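# Transfer 96-well plate from nest N1 to bench B1

## Task

Take the 96-well plate out of plate nest N1 (the right-hand nest, viewed from behind the arms) and set it on bench spot B1 (the left-hand spot), with its long side running along the length of the taped outline and the whole plate inside the tape. Then open the gripper and pull the hand away so that nothing is touching the plate.

## Robot and tools

Robot: two arms, left_arm and right_arm, each ending in a parallel two-finger gripper. Every command row covers both arms, even when only one moves.

Frames: result poses use one shared scene frame. Its origin is on the table top midway between the arms, +z is up, +x points out over the table, and left_arm sits on the +y side. The arm names do not tell you which side of a camera image they appear on. Offsets in commands are given in each gripper's own axes, not the scene frame. A gripper's fingers point along its +z, and they open and close along its y. end_effector_position is the spot between the finger pads, roughly 1 cm short of the fingertips. Printed hand positions can be a little wrong, more so when the arm is stretched out. The arm bases may be tilted, and their mounting plates and the metal frame behind them are fixed obstacles. From behind the arms, N1 is on the right and B1 on the left.

Row layout: one row holds 14 numbers, each in [-1, 1]. The first 7 are for left_arm, in the order dx, dy, dz, rx, ry, rz, opening. The last 7 are the same for right_arm. dx to rz are an offset from the gripper's measured pose at the start of the action (for the first action of a call, the pose in the latest result), in the gripper's own axes. They are not a pose. A value of 1.0 is 0.6 m of travel or 180 degrees. rx, ry, rz form a single rotation vector. Opening is absolute: +1 is fully open (0.094 m) and -1 is closed.

execute_actions(actions): a list of actions run one after another. Each action is a table of up to 15 rows, and each row lasts one 1/30 s step. A short table keeps its final row until 15 steps are done. Every row is an offset from the action's start pose, not from the previous row. An empty list returns only the state and images.

move(target, speed, blocking): target is a single 14-number row, laid out as above, holding offsets from the pose in the latest result that shows one. Each gripper follows a straight path toward its target, and both paths finish together within 0.5 to 10 s. If a move would need more than 10 s, it stops short. speed is in m/s, from 0.002 to 0.5 (default 0.25), and turning is capped at twice that value in rad/s. Openings are sent when the move begins. The paths take no notice of obstacles or the other arm. Grippers lag behind the path, can stray from it and can overshoot the speed, mostly when the arm is close to straight. Faster contact strikes harder, and a target set deeper past the contact presses harder. With blocking=false you get a result after 0.5 s. Until a result shows the move has ended, call wait or stop before sending rows or another move.

wait(seconds): 0 to 10 s. The arms keep their last command, and a running move carries on. It returns early if the move ends.

stop(): slows a running move to rest. This needs room, more at high speed. The fingers keep moving.

zoom_image(camera, region): gives a closer look at part of the latest frame. camera is one of cam_high (672x504), cam_low (672x504), cam_left_wrist (616x616) or cam_right_wrist (616x616). region is [x0, y0, x1, y1] in pixels from the top-left corner, at most 504 by 504.

finished_scene(scene): give the current scene's number. It ends the scene for good, so the plate must already be placed and released and must stay there.

Results: the state line shows each gripper's position (m) and quaternion wxyz. grip_measured is the measured finger opening on the command scale (the last joint value is the opening in metres), and it may be off by up to about 1 mm. A 'Hand target' line is the pose the controller is now driving toward. 'pose unreachable' means a clearance check changed or blocked that arm's command. 'too close' treats each arm's mounting plate and its half of the frame as part of that arm. The 'move:' line gives how the move ended (done, off_target, moving, held, fault) and which limits acted, plus each gripper's distance from its target. paced means the command was clipped. held means a check blocked some steps, and after that the arm may jump ahead faster than speed. If only one arm is named, the other one finished near its target. FAULT and OVER-TEMPERATURE FAULT lines report arm stops.

Controller behaviour: at each step the command is clipped to 70 mm and 16 degrees from the measured pose. Position wins over orientation if both can't be reached. Long reaches may take several actions. After an action the arm moves at most to its last clipped pose, so send the remainder in the next command. Because of friction, the gripper can stop up to about 31 mm short, and very small commands may do nothing. Repeating a small offset against something rigid does not push harder, but against something soft it does. To keep an arm still, send the offset back to where it should be in the first call of a reply and zeros after that, and keep sending its opening. Joint ranges (rad): waist -2.618 to 3.054, shoulder 0 to 3.142, elbow 0 to 3.142, wrist pitch -1.571 to 1.571, wrist yaw -1.571 to 1.571, wrist roll -2.094 to 2.094.

Gripping: to hold the plate, command an opening roughly 0.03 below grip_measured. A smaller margin gives a lighter grip. Pads press with about 50 to 62 N, and harder for a moment on first contact. Holding a load heats the motors. MOTOR HOT appears at 75 °C, the arm stops for 10 s at 90 °C, and at 100 °C the arm goes limp and drops.

Avoid: the plate falling more than a few millimetres, anything leaving the table, the arms hitting or pressing each other, slams and hard pushes. Place the plate gently, open, then lift clear.

Each tool is called after "Call:" in YAML: its name, and indented under it one key for each argument.

## Session

I'll start by looking at the scene.

Call:
execute_actions:
  actions: []

Scene clock: 0.00 s.
left_arm: end_effector_position=(+0.4552, +0.1533, +0.3761) grip_measured=+1.000 end_effector_quat_wxyz=(+0.229, +0.724, +0.644, -0.089) | right_arm: end_effector_position=(+0.0808, -0.0629, +0.2187) grip_measured=+1.000 end_effector_quat_wxyz=(-0.183, -0.586, +0.789, -0.040)
Joint positions: left_arm=[-0.746  1.214  1.579 -1.062 -0.273  1.172  0.094] | right_arm=[ 1.621  1.928  0.892 -1.051  0.372  0.502  0.094]
Joint velocities: left_arm=[-0.002  0.002 -0.002  0.051  0.007 -0.007  0.   ] | right_arm=[ 0.012 -0.002 -0.007 -0.007 -0.037 -0.022  0.   ]
Motor temperatures (°C, as the motors report them): left_arm=[28 28 27 26 28 27] | right_arm=[27 28 28 25 27 27]
Hand target (left_arm): +0.455, +0.153, +0.376; +0.229, +0.724, +0.644, -0.089
Hand target (right_arm): +0.081, -0.063, +0.219; -0.183, -0.586, +0.789, -0.040

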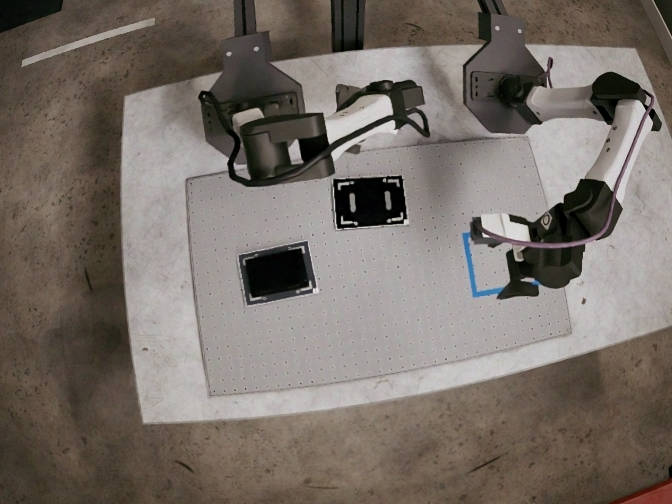

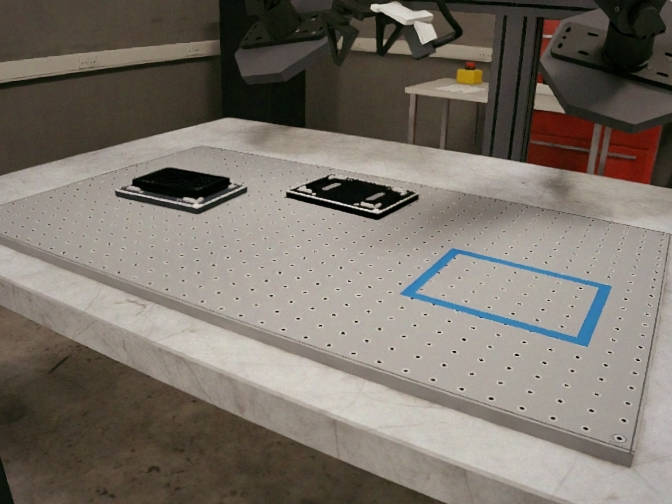

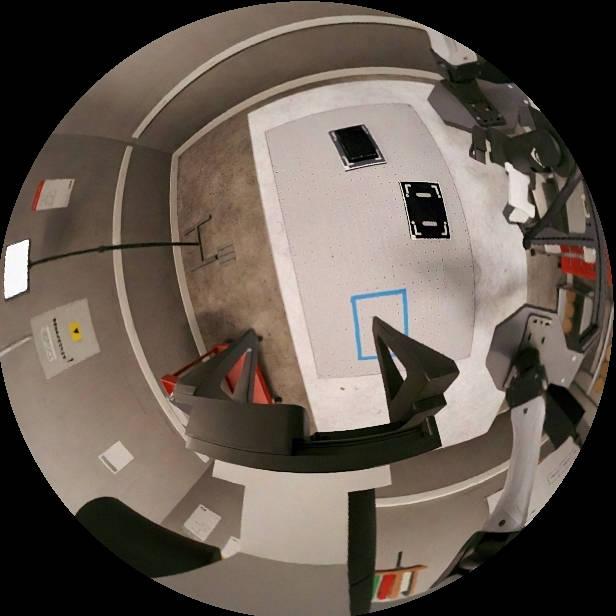

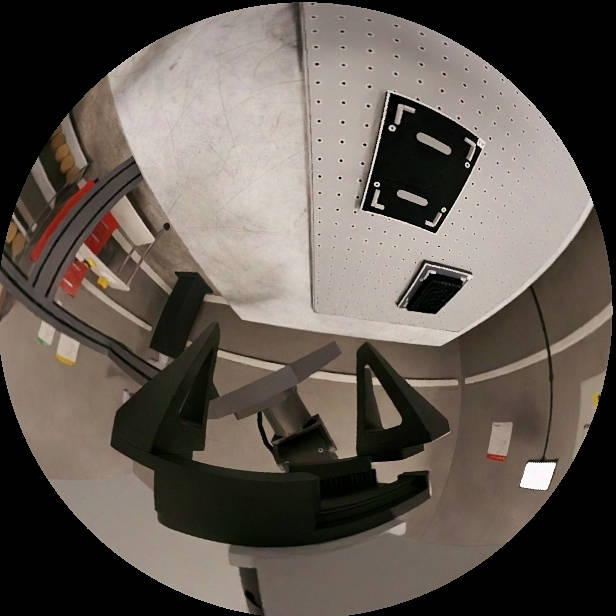

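Call:
zoom_image:
  camera: "cam_high"
  region: [170, 130, 430, 330]

Call:
zoom_image:
  camera: "cam_low"
  region: [90, 140, 430, 240]

Call:
zoom_image:
  camera: "cam_high"
  region: [170, 0, 672, 420]

Region (170, 130, 430, 330) of cam_high's 672x504 image, scaled by 1.938, with more detail than that image has; it fills the top 388 rows of this view, and the rest is white.

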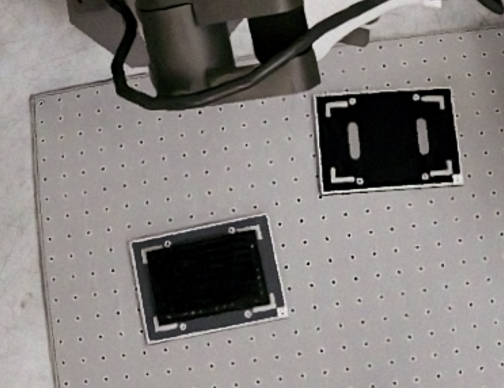

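Region (90, 140, 430, 240) of cam_low's 672x504 image, scaled by 1.482, with more detail than that image has; it fills the top 148 rows of this view, and the rest is white.

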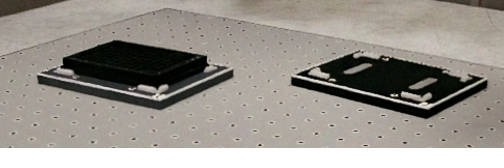

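Region (170, 0, 672, 420) of cam_high's 672x504 image, scaled by 1.004, with more detail than that image has; it fills the top 422 rows of this view, and the rest is white.

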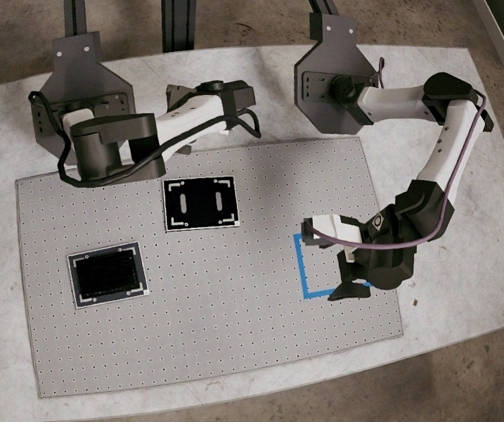

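Call:
zoom_image:
  camera: "cam_high"
  region: [180, 170, 330, 320]

Call:
zoom_image:
  camera: "cam_high"
  region: [180, 260, 400, 410]

Call:
zoom_image:
  camera: "cam_high"
  region: [380, 200, 600, 390]

Call:
zoom_image:
  camera: "cam_low"
  region: [370, 210, 672, 470]

Region (180, 170, 330, 320) of cam_high's 672x504 image, scaled by 3.360, with more detail than that image has.

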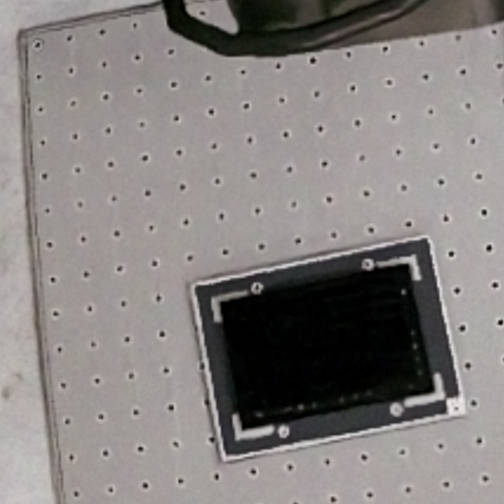

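Region (180, 260, 400, 410) of cam_high's 672x504 image, scaled by 2.291, with more detail than that image has; it fills the top 344 rows of this view, and the rest is white.

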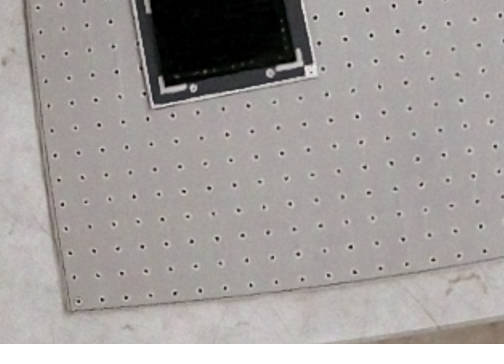

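Region (380, 200, 600, 390) of cam_high's 672x504 image, scaled by 2.291, with more detail than that image has; it fills the top 435 rows of this view, and the rest is white.

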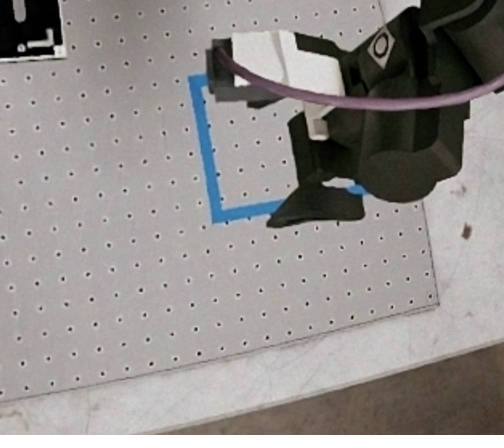

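Region (370, 210, 672, 470) of cam_low's 672x504 image, scaled by 1.669, with more detail than that image has; it fills the top 434 rows of this view, and the rest is white.

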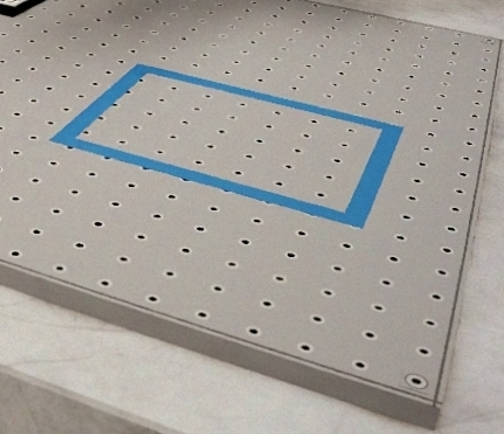

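Call:
move:
  target: [-0.333, -0.173, 0.565, 0.0382, -0.0745, -0.0697, 1, 0, 0, 0, 0, 0, 0, 1]
  speed: 0.3

Scene clock: 122.07 s.
left_arm: end_effector_position=(+0.3792, -0.1596, +0.1280) grip_measured=+1.000 end_effector_quat_wxyz=(+0.234, +0.652, +0.684, -0.227) | right_arm: end_effector_position=(+0.0808, -0.0629, +0.2187) grip_measured=+1.000 end_effector_quat_wxyz=(-0.183, -0.586, +0.789, -0.040)
Joint positions: left_arm=[-0.897  2.23   1.661 -0.153 -0.147  0.856  0.094] | right_arm=[ 1.621  1.928  0.892 -1.051  0.372  0.502  0.094]
Joint velocities: left_arm=[-0.012 -0.007 -0.012 -0.066 -0.007 -0.007  0.   ] | right_arm=[-0.007  0.007 -0.002 -0.037 -0.007 -0.007  0.   ]
Motor temperatures (°C, as the motors report them): left_arm=[28 33 32 29 28 27] | right_arm=[29 31 31 26 27 27]
Hand target (left_arm): +0.381, -0.169, +0.137; +0.248, +0.646, +0.682, -0.237
Hand target (right_arm): +0.081, -0.063, +0.219; -0.183, -0.586, +0.789, -0.040
Off the commanded pose (left_arm): 0.016 m, 2 deg.
Off the commanded pose (right_arm): 0.000 m, 0 deg.
move: off_target (left_arm)

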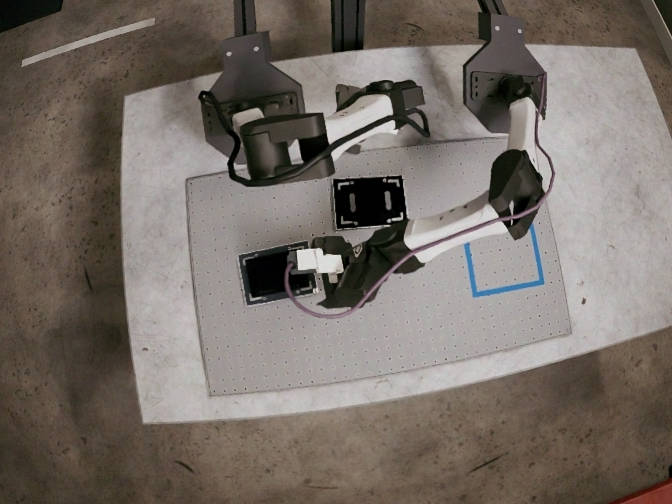

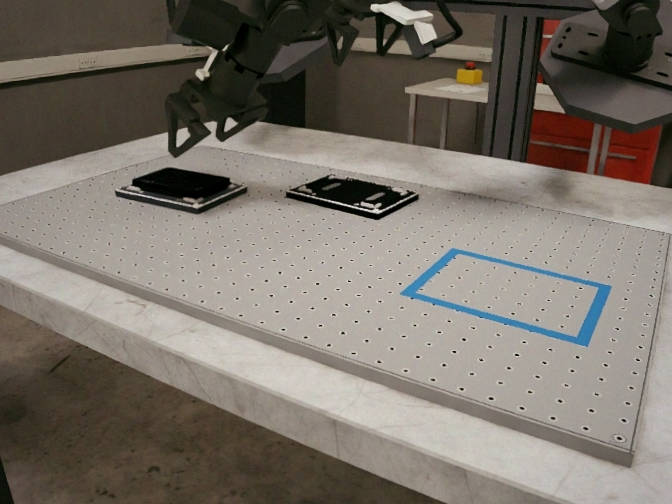

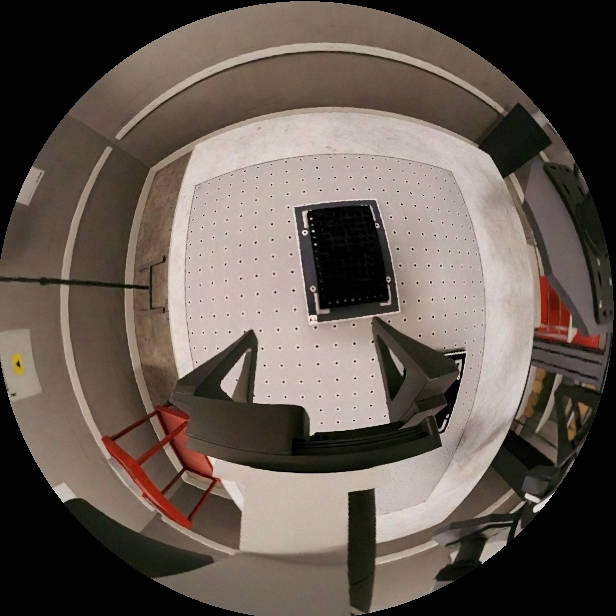

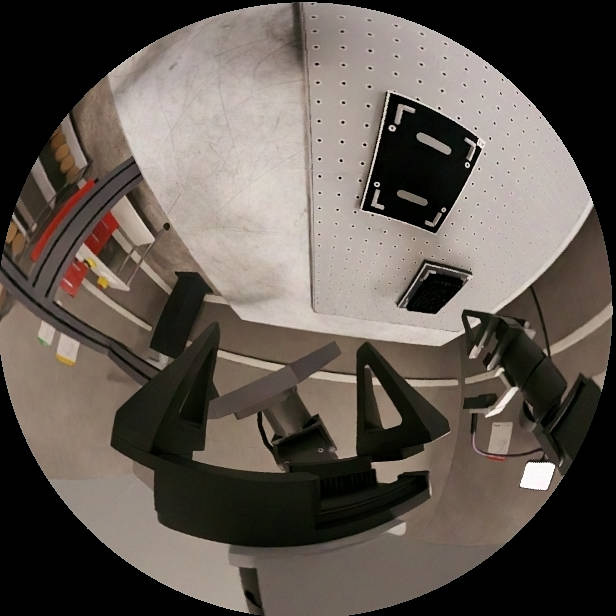

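Call:
zoom_image:
  camera: "cam_left_wrist"
  region: [180, 150, 480, 450]

Call:
zoom_image:
  camera: "cam_high"
  region: [220, 200, 420, 340]

Call:
zoom_image:
  camera: "cam_low"
  region: [100, 60, 300, 230]

Region (180, 150, 480, 450) of cam_left_wrist's 616x616 image, scaled by 1.680, with more detail than that image has.

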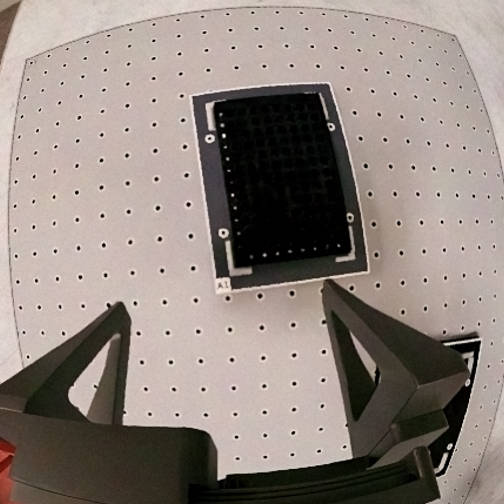

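Region (220, 200, 420, 340) of cam_high's 672x504 image, scaled by 2.520, with more detail than that image has; it fills the top 353 rows of this view, and the rest is white.

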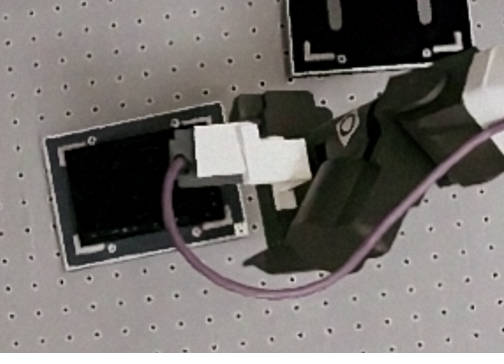

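Region (100, 60, 300, 230) of cam_low's 672x504 image, scaled by 2.520, with more detail than that image has; it fills the top 428 rows of this view, and the rest is white.

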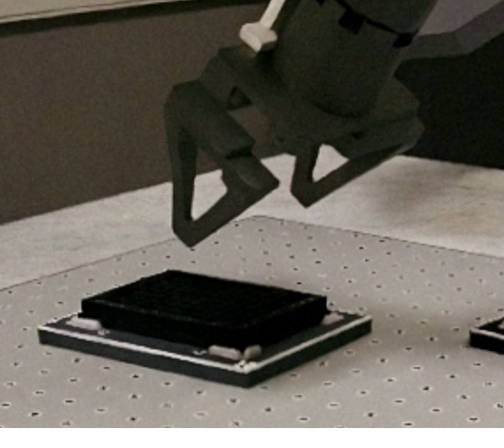

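Call:
move:
  target: [-0.0645, -0.0865, 0.142, 0, -0.011, 0, 1, 0, 0, 0, 0, 0, 0, 1]
  speed: 0.2

Scene clock: 205.87 s.
left_arm: end_effector_position=(+0.3287, -0.2396, +0.0803) grip_measured=+1.000 end_effector_quat_wxyz=(+0.240, +0.652, +0.678, -0.239) | right_arm: end_effector_position=(+0.0808, -0.0629, +0.2187) grip_measured=+1.000 end_effector_quat_wxyz=(-0.183, -0.586, +0.789, -0.040)
Joint positions: left_arm=[-0.975  2.574  1.959 -0.108 -0.177  0.81   0.094] | right_arm=[ 1.621  1.928  0.892 -1.051  0.372  0.502  0.094]
Joint velocities: left_arm=[ 0.007 -0.012 -0.002  0.007 -0.007  0.051  0.   ] | right_arm=[ 0.007 -0.007  0.022 -0.081 -0.051 -0.081  0.   ]
Motor temperatures (°C, as the motors report them): left_arm=[37 42 33 30 28 27] | right_arm=[29 32 31 26 27 27]
Hand target (left_arm): +0.331, -0.245, +0.084; +0.246, +0.648, +0.680, -0.239
Hand target (right_arm): +0.081, -0.063, +0.219; -0.183, -0.586, +0.789, -0.040
Off the commanded pose (left_arm): 0.008 m, 1 deg.
Off the commanded pose (right_arm): 0.000 m, 0 deg.
move: done

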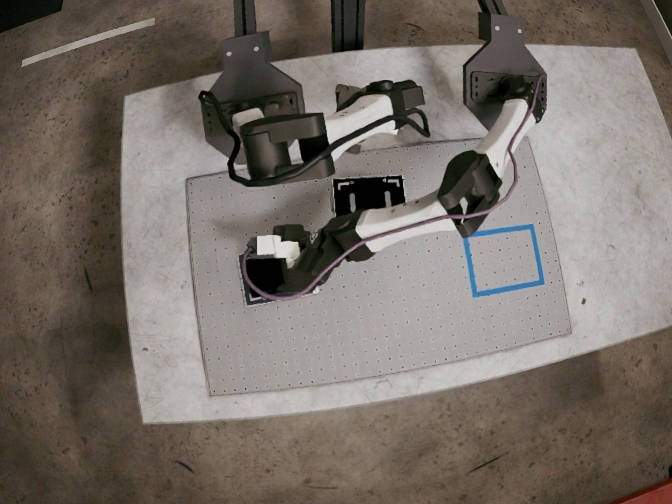

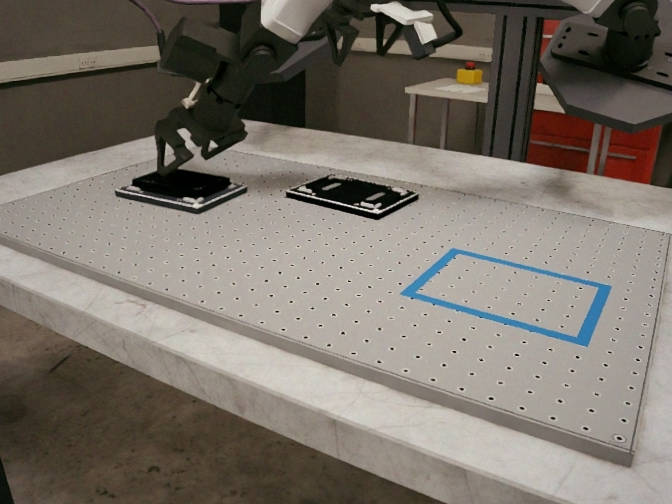

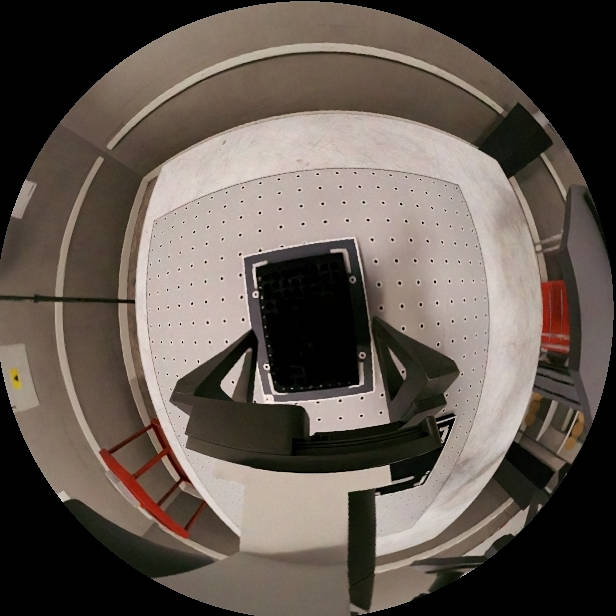

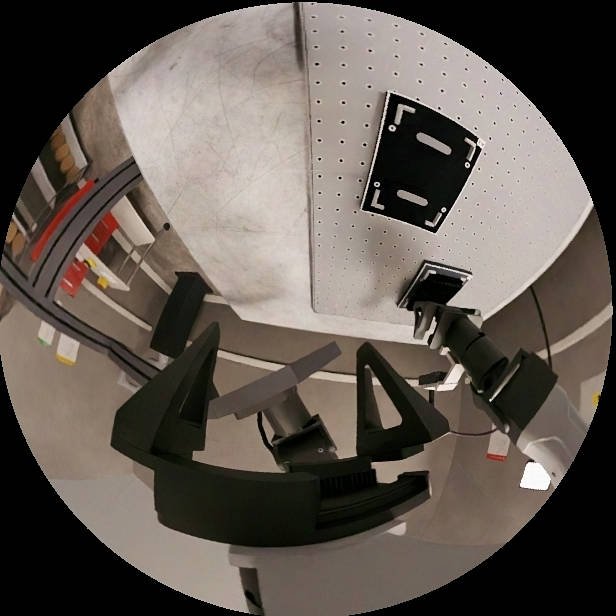

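Call:
zoom_image:
  camera: "cam_left_wrist"
  region: [210, 220, 410, 420]

Call:
zoom_image:
  camera: "cam_low"
  region: [100, 110, 270, 230]

Region (210, 220, 410, 420) of cam_left_wrist's 616x616 image, scaled by 2.520, with more detail than that image has.

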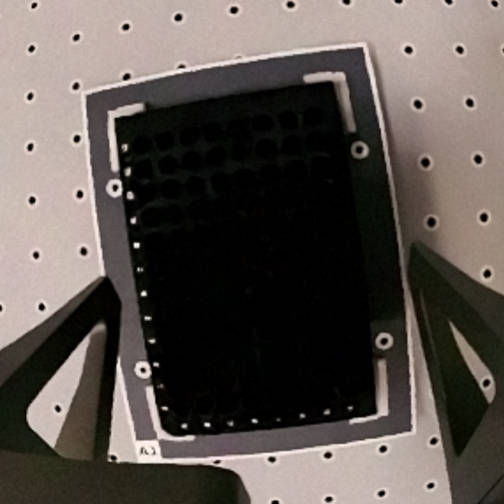

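Region (100, 110, 270, 230) of cam_low's 672x504 image, scaled by 2.965, with more detail than that image has; it fills the top 356 rows of this view, and the rest is white.

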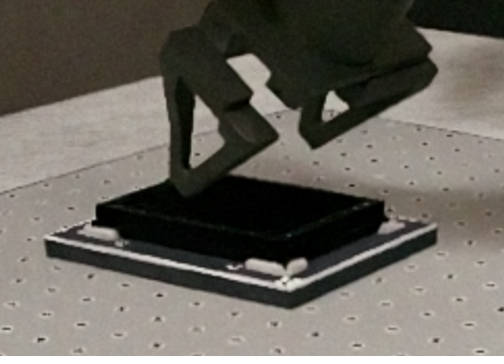

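Call:
move:
  target: [-0.0077, 0.0143, 0.037, -0.0097, 0, -0.0063, 1, 0, 0, 0, 0, 0, 0, 1]
  speed: 0.08

Call:
zoom_image:
  camera: "cam_left_wrist"
  region: [210, 220, 410, 420]

Call:
zoom_image:
  camera: "cam_low"
  region: [100, 110, 270, 230]

Scene clock: 235.13 s.
left_arm: end_effector_position=(+0.3340, -0.2570, +0.0700) grip_measured=+1.000 end_effector_quat_wxyz=(+0.249, +0.646, +0.682, -0.235) | right_arm: end_effector_position=(+0.0808, -0.0629, +0.2187) grip_measured=+1.000 end_effector_quat_wxyz=(-0.183, -0.586, +0.789, -0.040)
Joint positions: left_arm=[-0.975  2.669  2.101 -0.132 -0.186  0.806  0.094] | right_arm=[ 1.621  1.928  0.892 -1.051  0.372  0.502  0.094]
Joint velocities: left_arm=[ 0.002 -0.007  0.032 -0.037  0.007  0.007  0.   ] | right_arm=[-0.017  0.012 -0.002  0.022 -0.051  0.007  0.   ]
Motor temperatures (°C, as the motors report them): left_arm=[39 44 33 31 28 27] | right_arm=[30 32 31 26 27 27]
Hand target (left_arm): +0.338, -0.256, +0.066; +0.247, +0.642, +0.688, -0.231
Hand target (right_arm): +0.081, -0.063, +0.219; -0.183, -0.586, +0.789, -0.040
Off the commanded pose (left_arm): 0.005 m, 1 deg.
Off the commanded pose (right_arm): 0.000 m, 0 deg.
move: done

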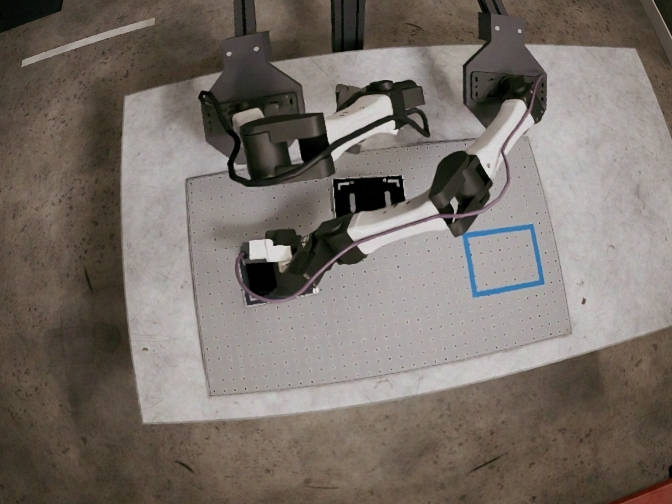

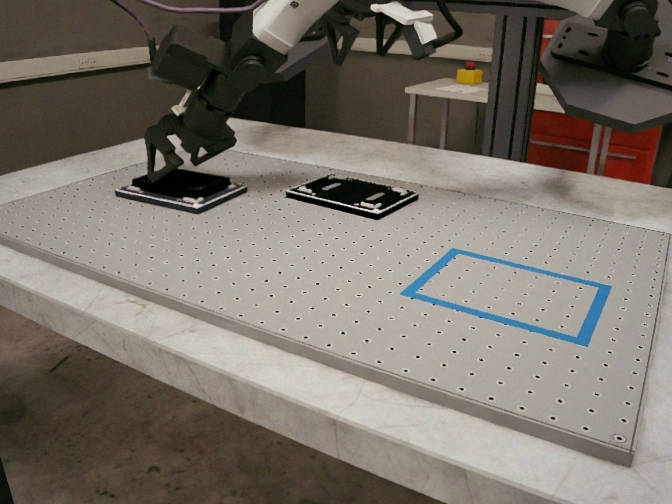

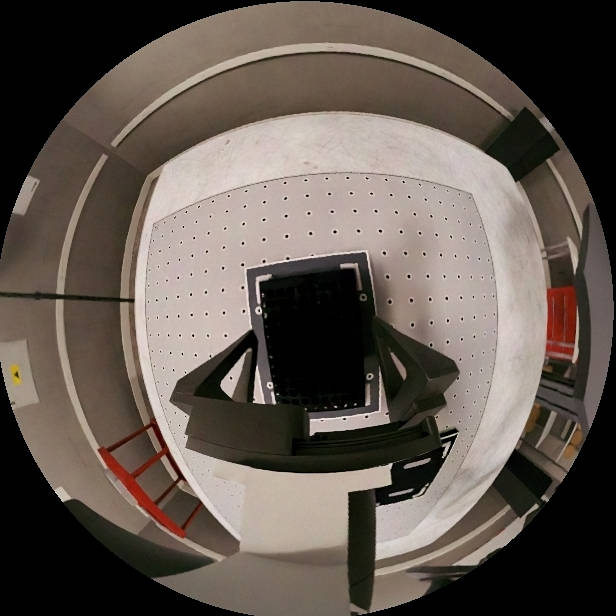

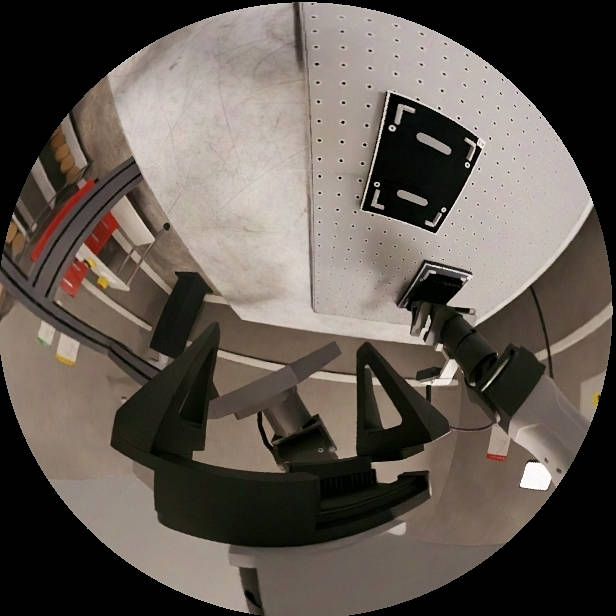

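Region (210, 220, 410, 420) of cam_left_wrist's 616x616 image, scaled by 2.520, with more detail than that image has.

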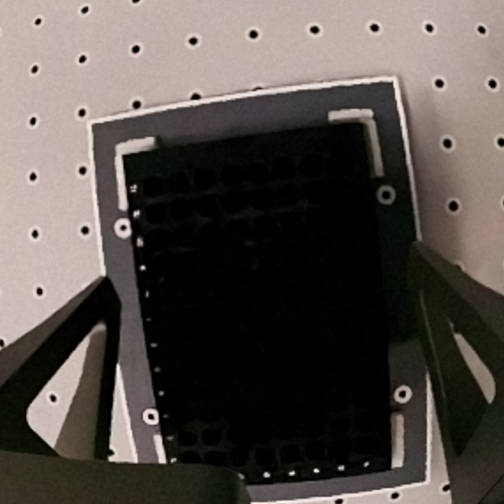

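Region (100, 110, 270, 230) of cam_low's 672x504 image, scaled by 2.965, with more detail than that image has; it fills the top 356 rows of this view, and the rest is white.

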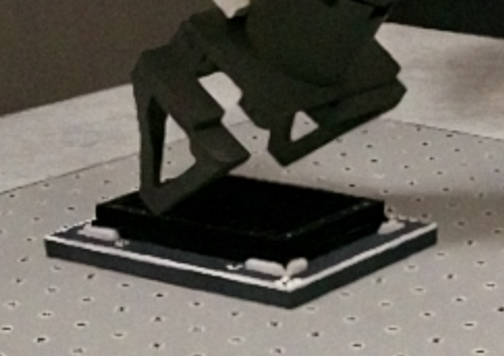

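Call:
move:
  target: [0.022, 0.0088, 0.0142, 0, 0, 0, 1, 0, 0, 0, 0, 0, 0, 1]
  speed: 0.05

Call:
zoom_image:
  camera: "cam_left_wrist"
  region: [210, 220, 410, 420]

Call:
zoom_image:
  camera: "cam_low"
  region: [100, 110, 270, 230]

Scene clock: 265.23 s.
left_arm: end_effector_position=(+0.3424, -0.2520, +0.0638) grip_measured=+1.000 end_effector_quat_wxyz=(+0.250, +0.644, +0.685, -0.233) | right_arm: end_effector_position=(+0.0808, -0.0629, +0.2187) grip_measured=+1.000 end_effector_quat_wxyz=(-0.183, -0.586, +0.789, -0.040)
Joint positions: left_arm=[-0.955  2.669  2.102 -0.128 -0.176  0.815  0.094] | right_arm=[ 1.621  1.928  0.892 -1.051  0.372  0.502  0.094]
Joint velocities: left_arm=[ 0.007  0.002 -0.007 -0.037 -0.066 -0.037  0.   ] | right_arm=[-0.002 -0.002  0.007 -0.051 -0.022 -0.022  0.   ]
Motor temperatures (°C, as the motors report them): left_arm=[40 45 34 31 28 27] | right_arm=[30 32 32 26 27 27]
Hand target (left_arm): +0.339, -0.252, +0.055; +0.249, +0.646, +0.682, -0.235
Hand target (right_arm): +0.081, -0.063, +0.219; -0.183, -0.586, +0.789, -0.040
Off the commanded pose (left_arm): 0.009 m, 0 deg.
Off the commanded pose (right_arm): 0.000 m, 0 deg.
move: done

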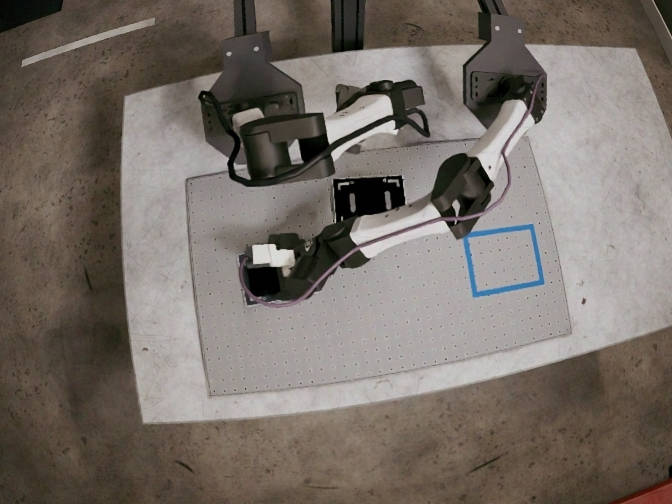

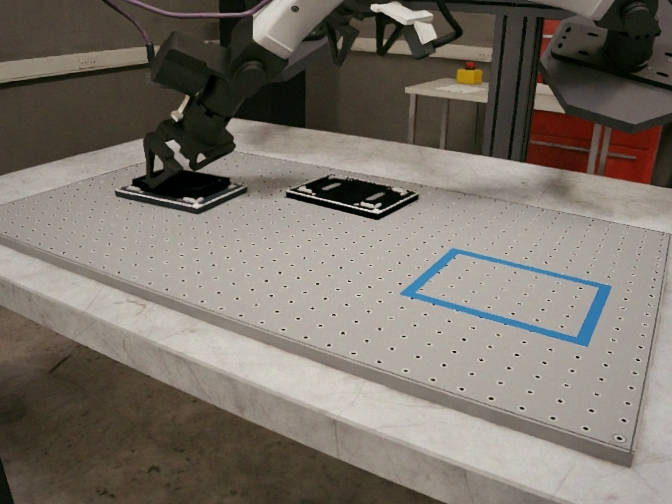

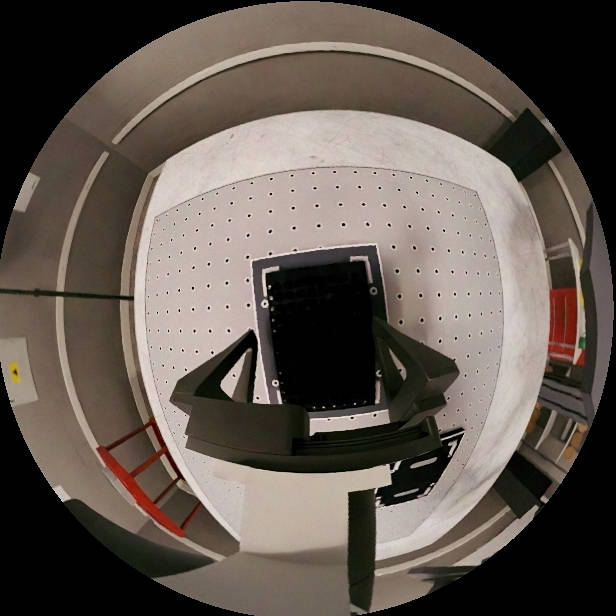

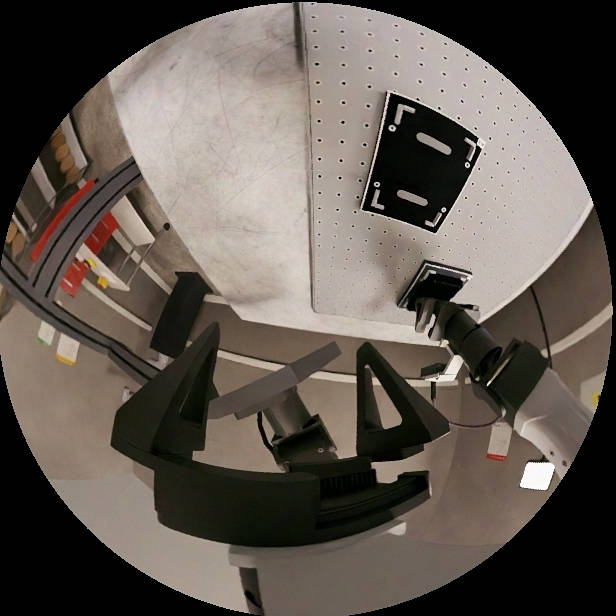

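Region (210, 220, 410, 420) of cam_left_wrist's 616x616 image, scaled by 2.520, with more detail than that image has.

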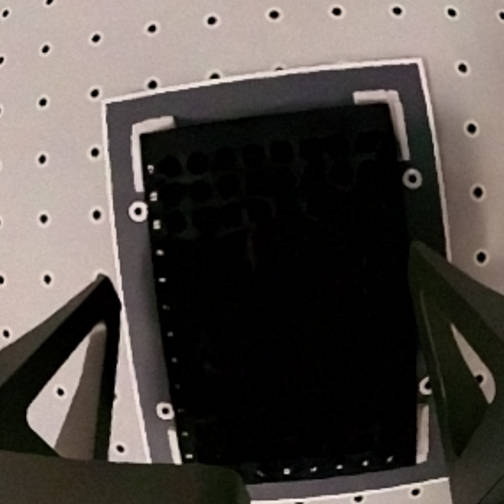

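Region (100, 110, 270, 230) of cam_low's 672x504 image, scaled by 2.965, with more detail than that image has; it fills the top 356 rows of this view, and the rest is white.

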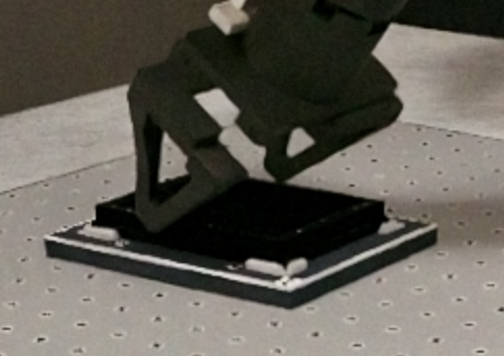

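Call:
move:
  target: [0.0263, -0.0135, 0.0302, 0, 0, 0, 1, 0, 0, 0, 0, 0, 0, 1]
  speed: 0.04

Call:
zoom_image:
  camera: "cam_left_wrist"
  region: [210, 220, 410, 420]

Call:
zoom_image:
  camera: "cam_low"
  region: [100, 110, 270, 230]

Scene clock: 289.43 s.
left_arm: end_effector_position=(+0.3367, -0.2545, +0.0515) grip_measured=+1.000 end_effector_quat_wxyz=(+0.255, +0.643, +0.683, -0.234) | right_arm: end_effector_position=(+0.0808, -0.0629, +0.2187) grip_measured=+1.000 end_effector_quat_wxyz=(-0.183, -0.586, +0.789, -0.040)
Joint positions: left_arm=[-0.95   2.701  2.102 -0.085 -0.169  0.823  0.094] | right_arm=[ 1.621  1.928  0.892 -1.051  0.372  0.502  0.094]
Joint velocities: left_arm=[-0.007  0.007  0.007 -0.022 -0.037 -0.022  0.   ] | right_arm=[ 0.002  0.007 -0.017 -0.081 -0.007  0.007  0.   ]
Motor temperatures (°C, as the motors report them): left_arm=[40 46 33 31 28 27] | right_arm=[30 32 32 26 27 27]
Hand target (left_arm): +0.334, -0.252, +0.040; +0.250, +0.644, +0.685, -0.233
Hand target (right_arm): +0.081, -0.063, +0.219; -0.183, -0.586, +0.789, -0.040
Off the commanded pose (left_arm): 0.012 m, 1 deg.
Off the commanded pose (right_arm): 0.000 m, 0 deg.
move: off_target (left_arm)

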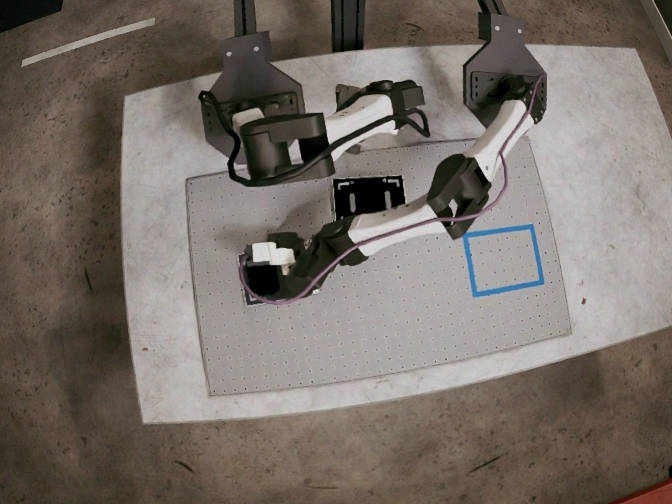

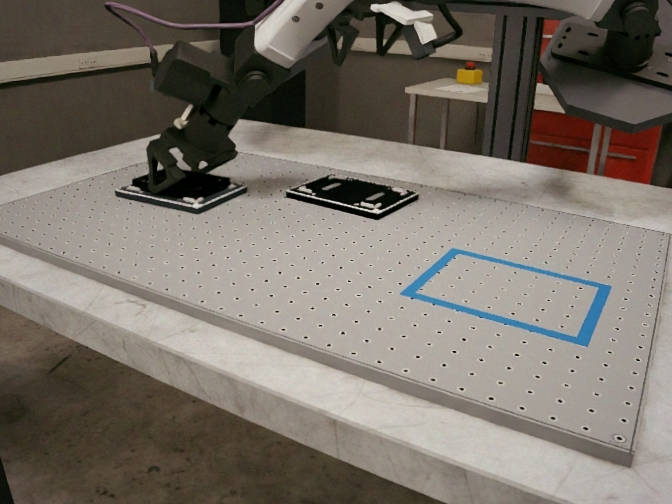

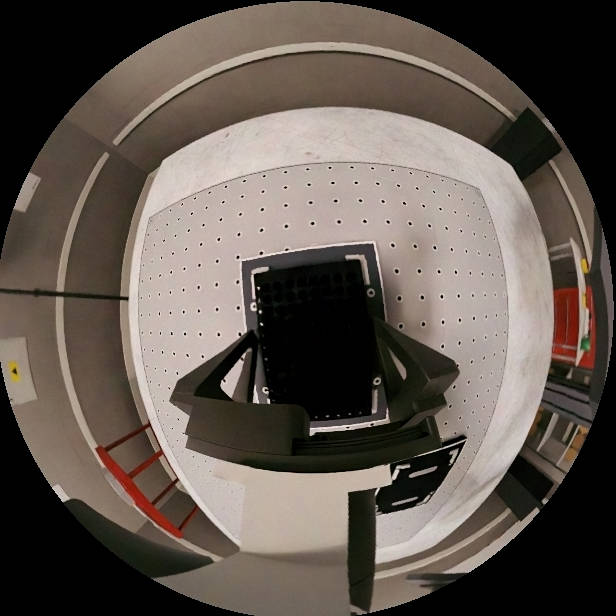

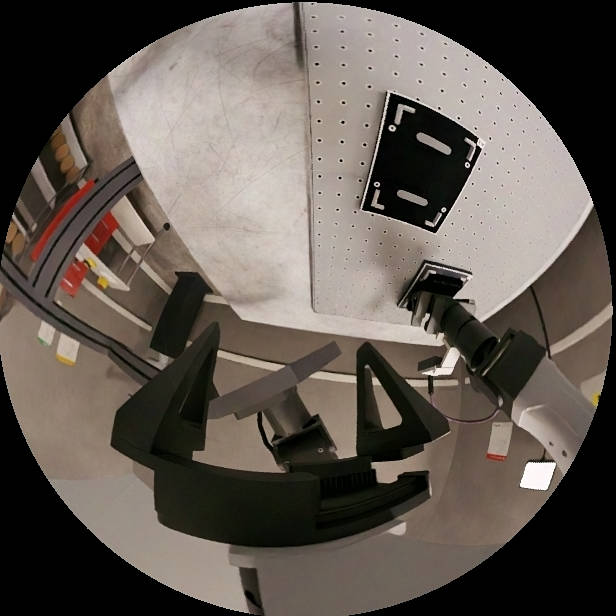

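Region (210, 220, 410, 420) of cam_left_wrist's 616x616 image, scaled by 2.520, with more detail than that image has.

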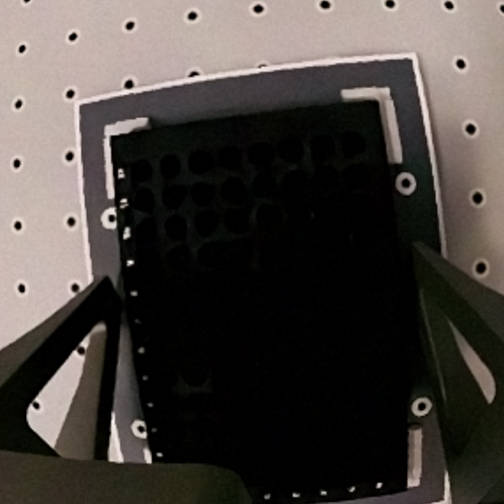

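Region (100, 110, 270, 230) of cam_low's 672x504 image, scaled by 2.965, with more detail than that image has; it fills the top 356 rows of this view, and the rest is white.

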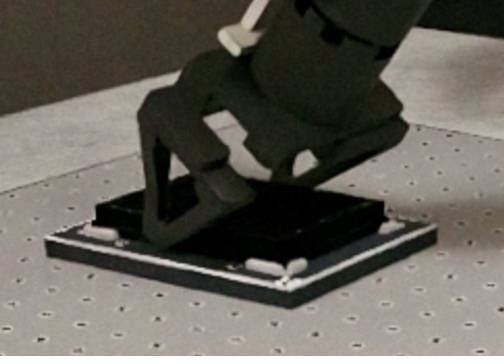

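Call:
move:
  target: [0.0227, -0.0025, 0.0147, 0, 0.003, 0, 1, 0, 0, 0, 0, 0, 0, 1]
  speed: 0.03

Call:
zoom_image:
  camera: "cam_left_wrist"
  region: [210, 220, 410, 420]

Call:
zoom_image:
  camera: "cam_low"
  region: [110, 150, 230, 220]

Scene clock: 325.37 s.
left_arm: end_effector_position=(+0.3401, -0.2543, +0.0511) grip_measured=+1.000 end_effector_quat_wxyz=(+0.259, +0.641, +0.684, -0.233) | right_arm: end_effector_position=(+0.0808, -0.0629, +0.2187) grip_measured=+1.000 end_effector_quat_wxyz=(-0.183, -0.586, +0.789, -0.040)
Joint positions: left_arm=[-0.946  2.701  2.102 -0.076 -0.168  0.826  0.094] | right_arm=[ 1.621  1.928  0.892 -1.051  0.372  0.502  0.094]
Joint velocities: left_arm=[-0.017  0.007 -0.027 -0.022 -0.051  0.007  0.   ] | right_arm=[-0.007 -0.002 -0.012  0.051 -0.037 -0.11   0.   ]
Motor temperatures (°C, as the motors report them): left_arm=[40 46 33 32 28 27] | right_arm=[30 32 32 26 27 27]
Hand target (left_arm): +0.335, -0.249, +0.036; +0.251, +0.644, +0.684, -0.231
Hand target (right_arm): +0.081, -0.063, +0.219; -0.183, -0.586, +0.789, -0.040
Off the commanded pose (left_arm): 0.017 m, 1 deg.
Off the commanded pose (right_arm): 0.000 m, 0 deg.
move: off_target (left_arm)

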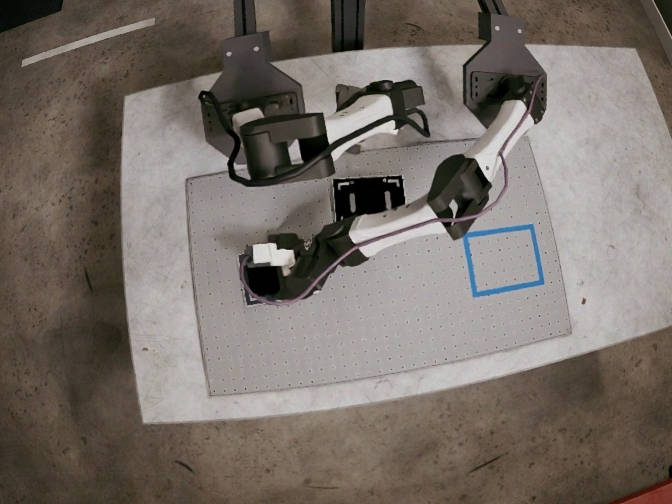

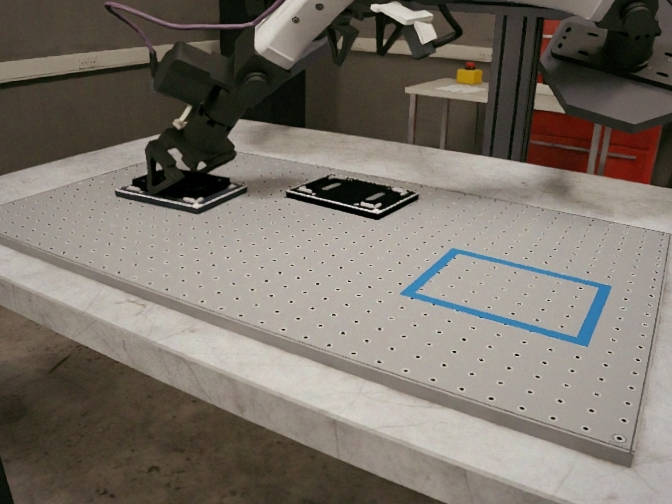

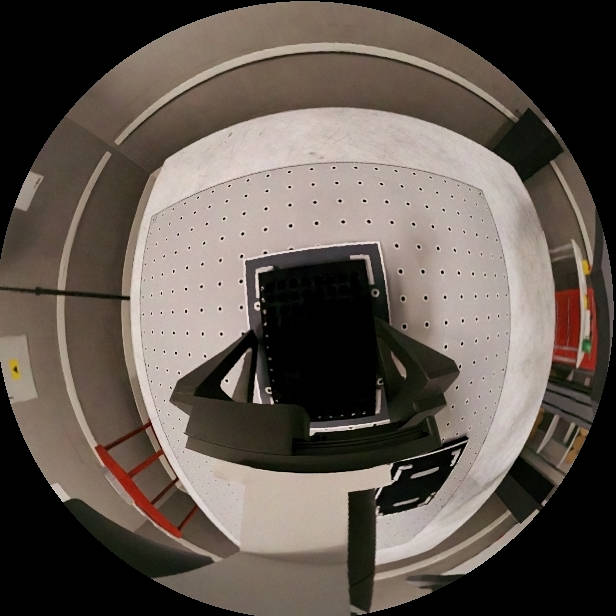

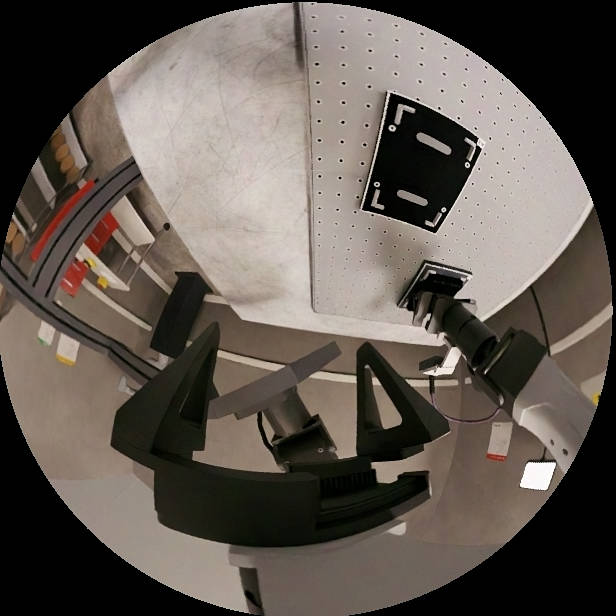

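Region (210, 220, 410, 420) of cam_left_wrist's 616x616 image, scaled by 2.520, with more detail than that image has.

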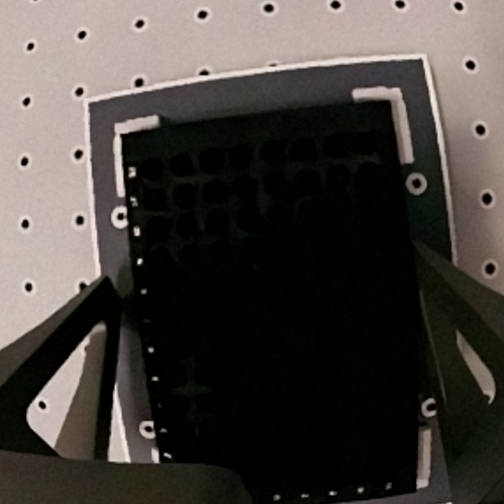

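Region (110, 150, 230, 220) of cam_low's 672x504 image, scaled by 4.200, with more detail than that image has; it fills the top 294 rows of this view, and the rest is white.

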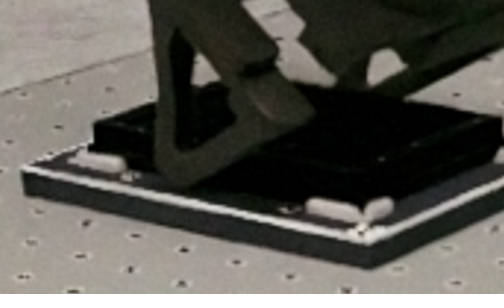

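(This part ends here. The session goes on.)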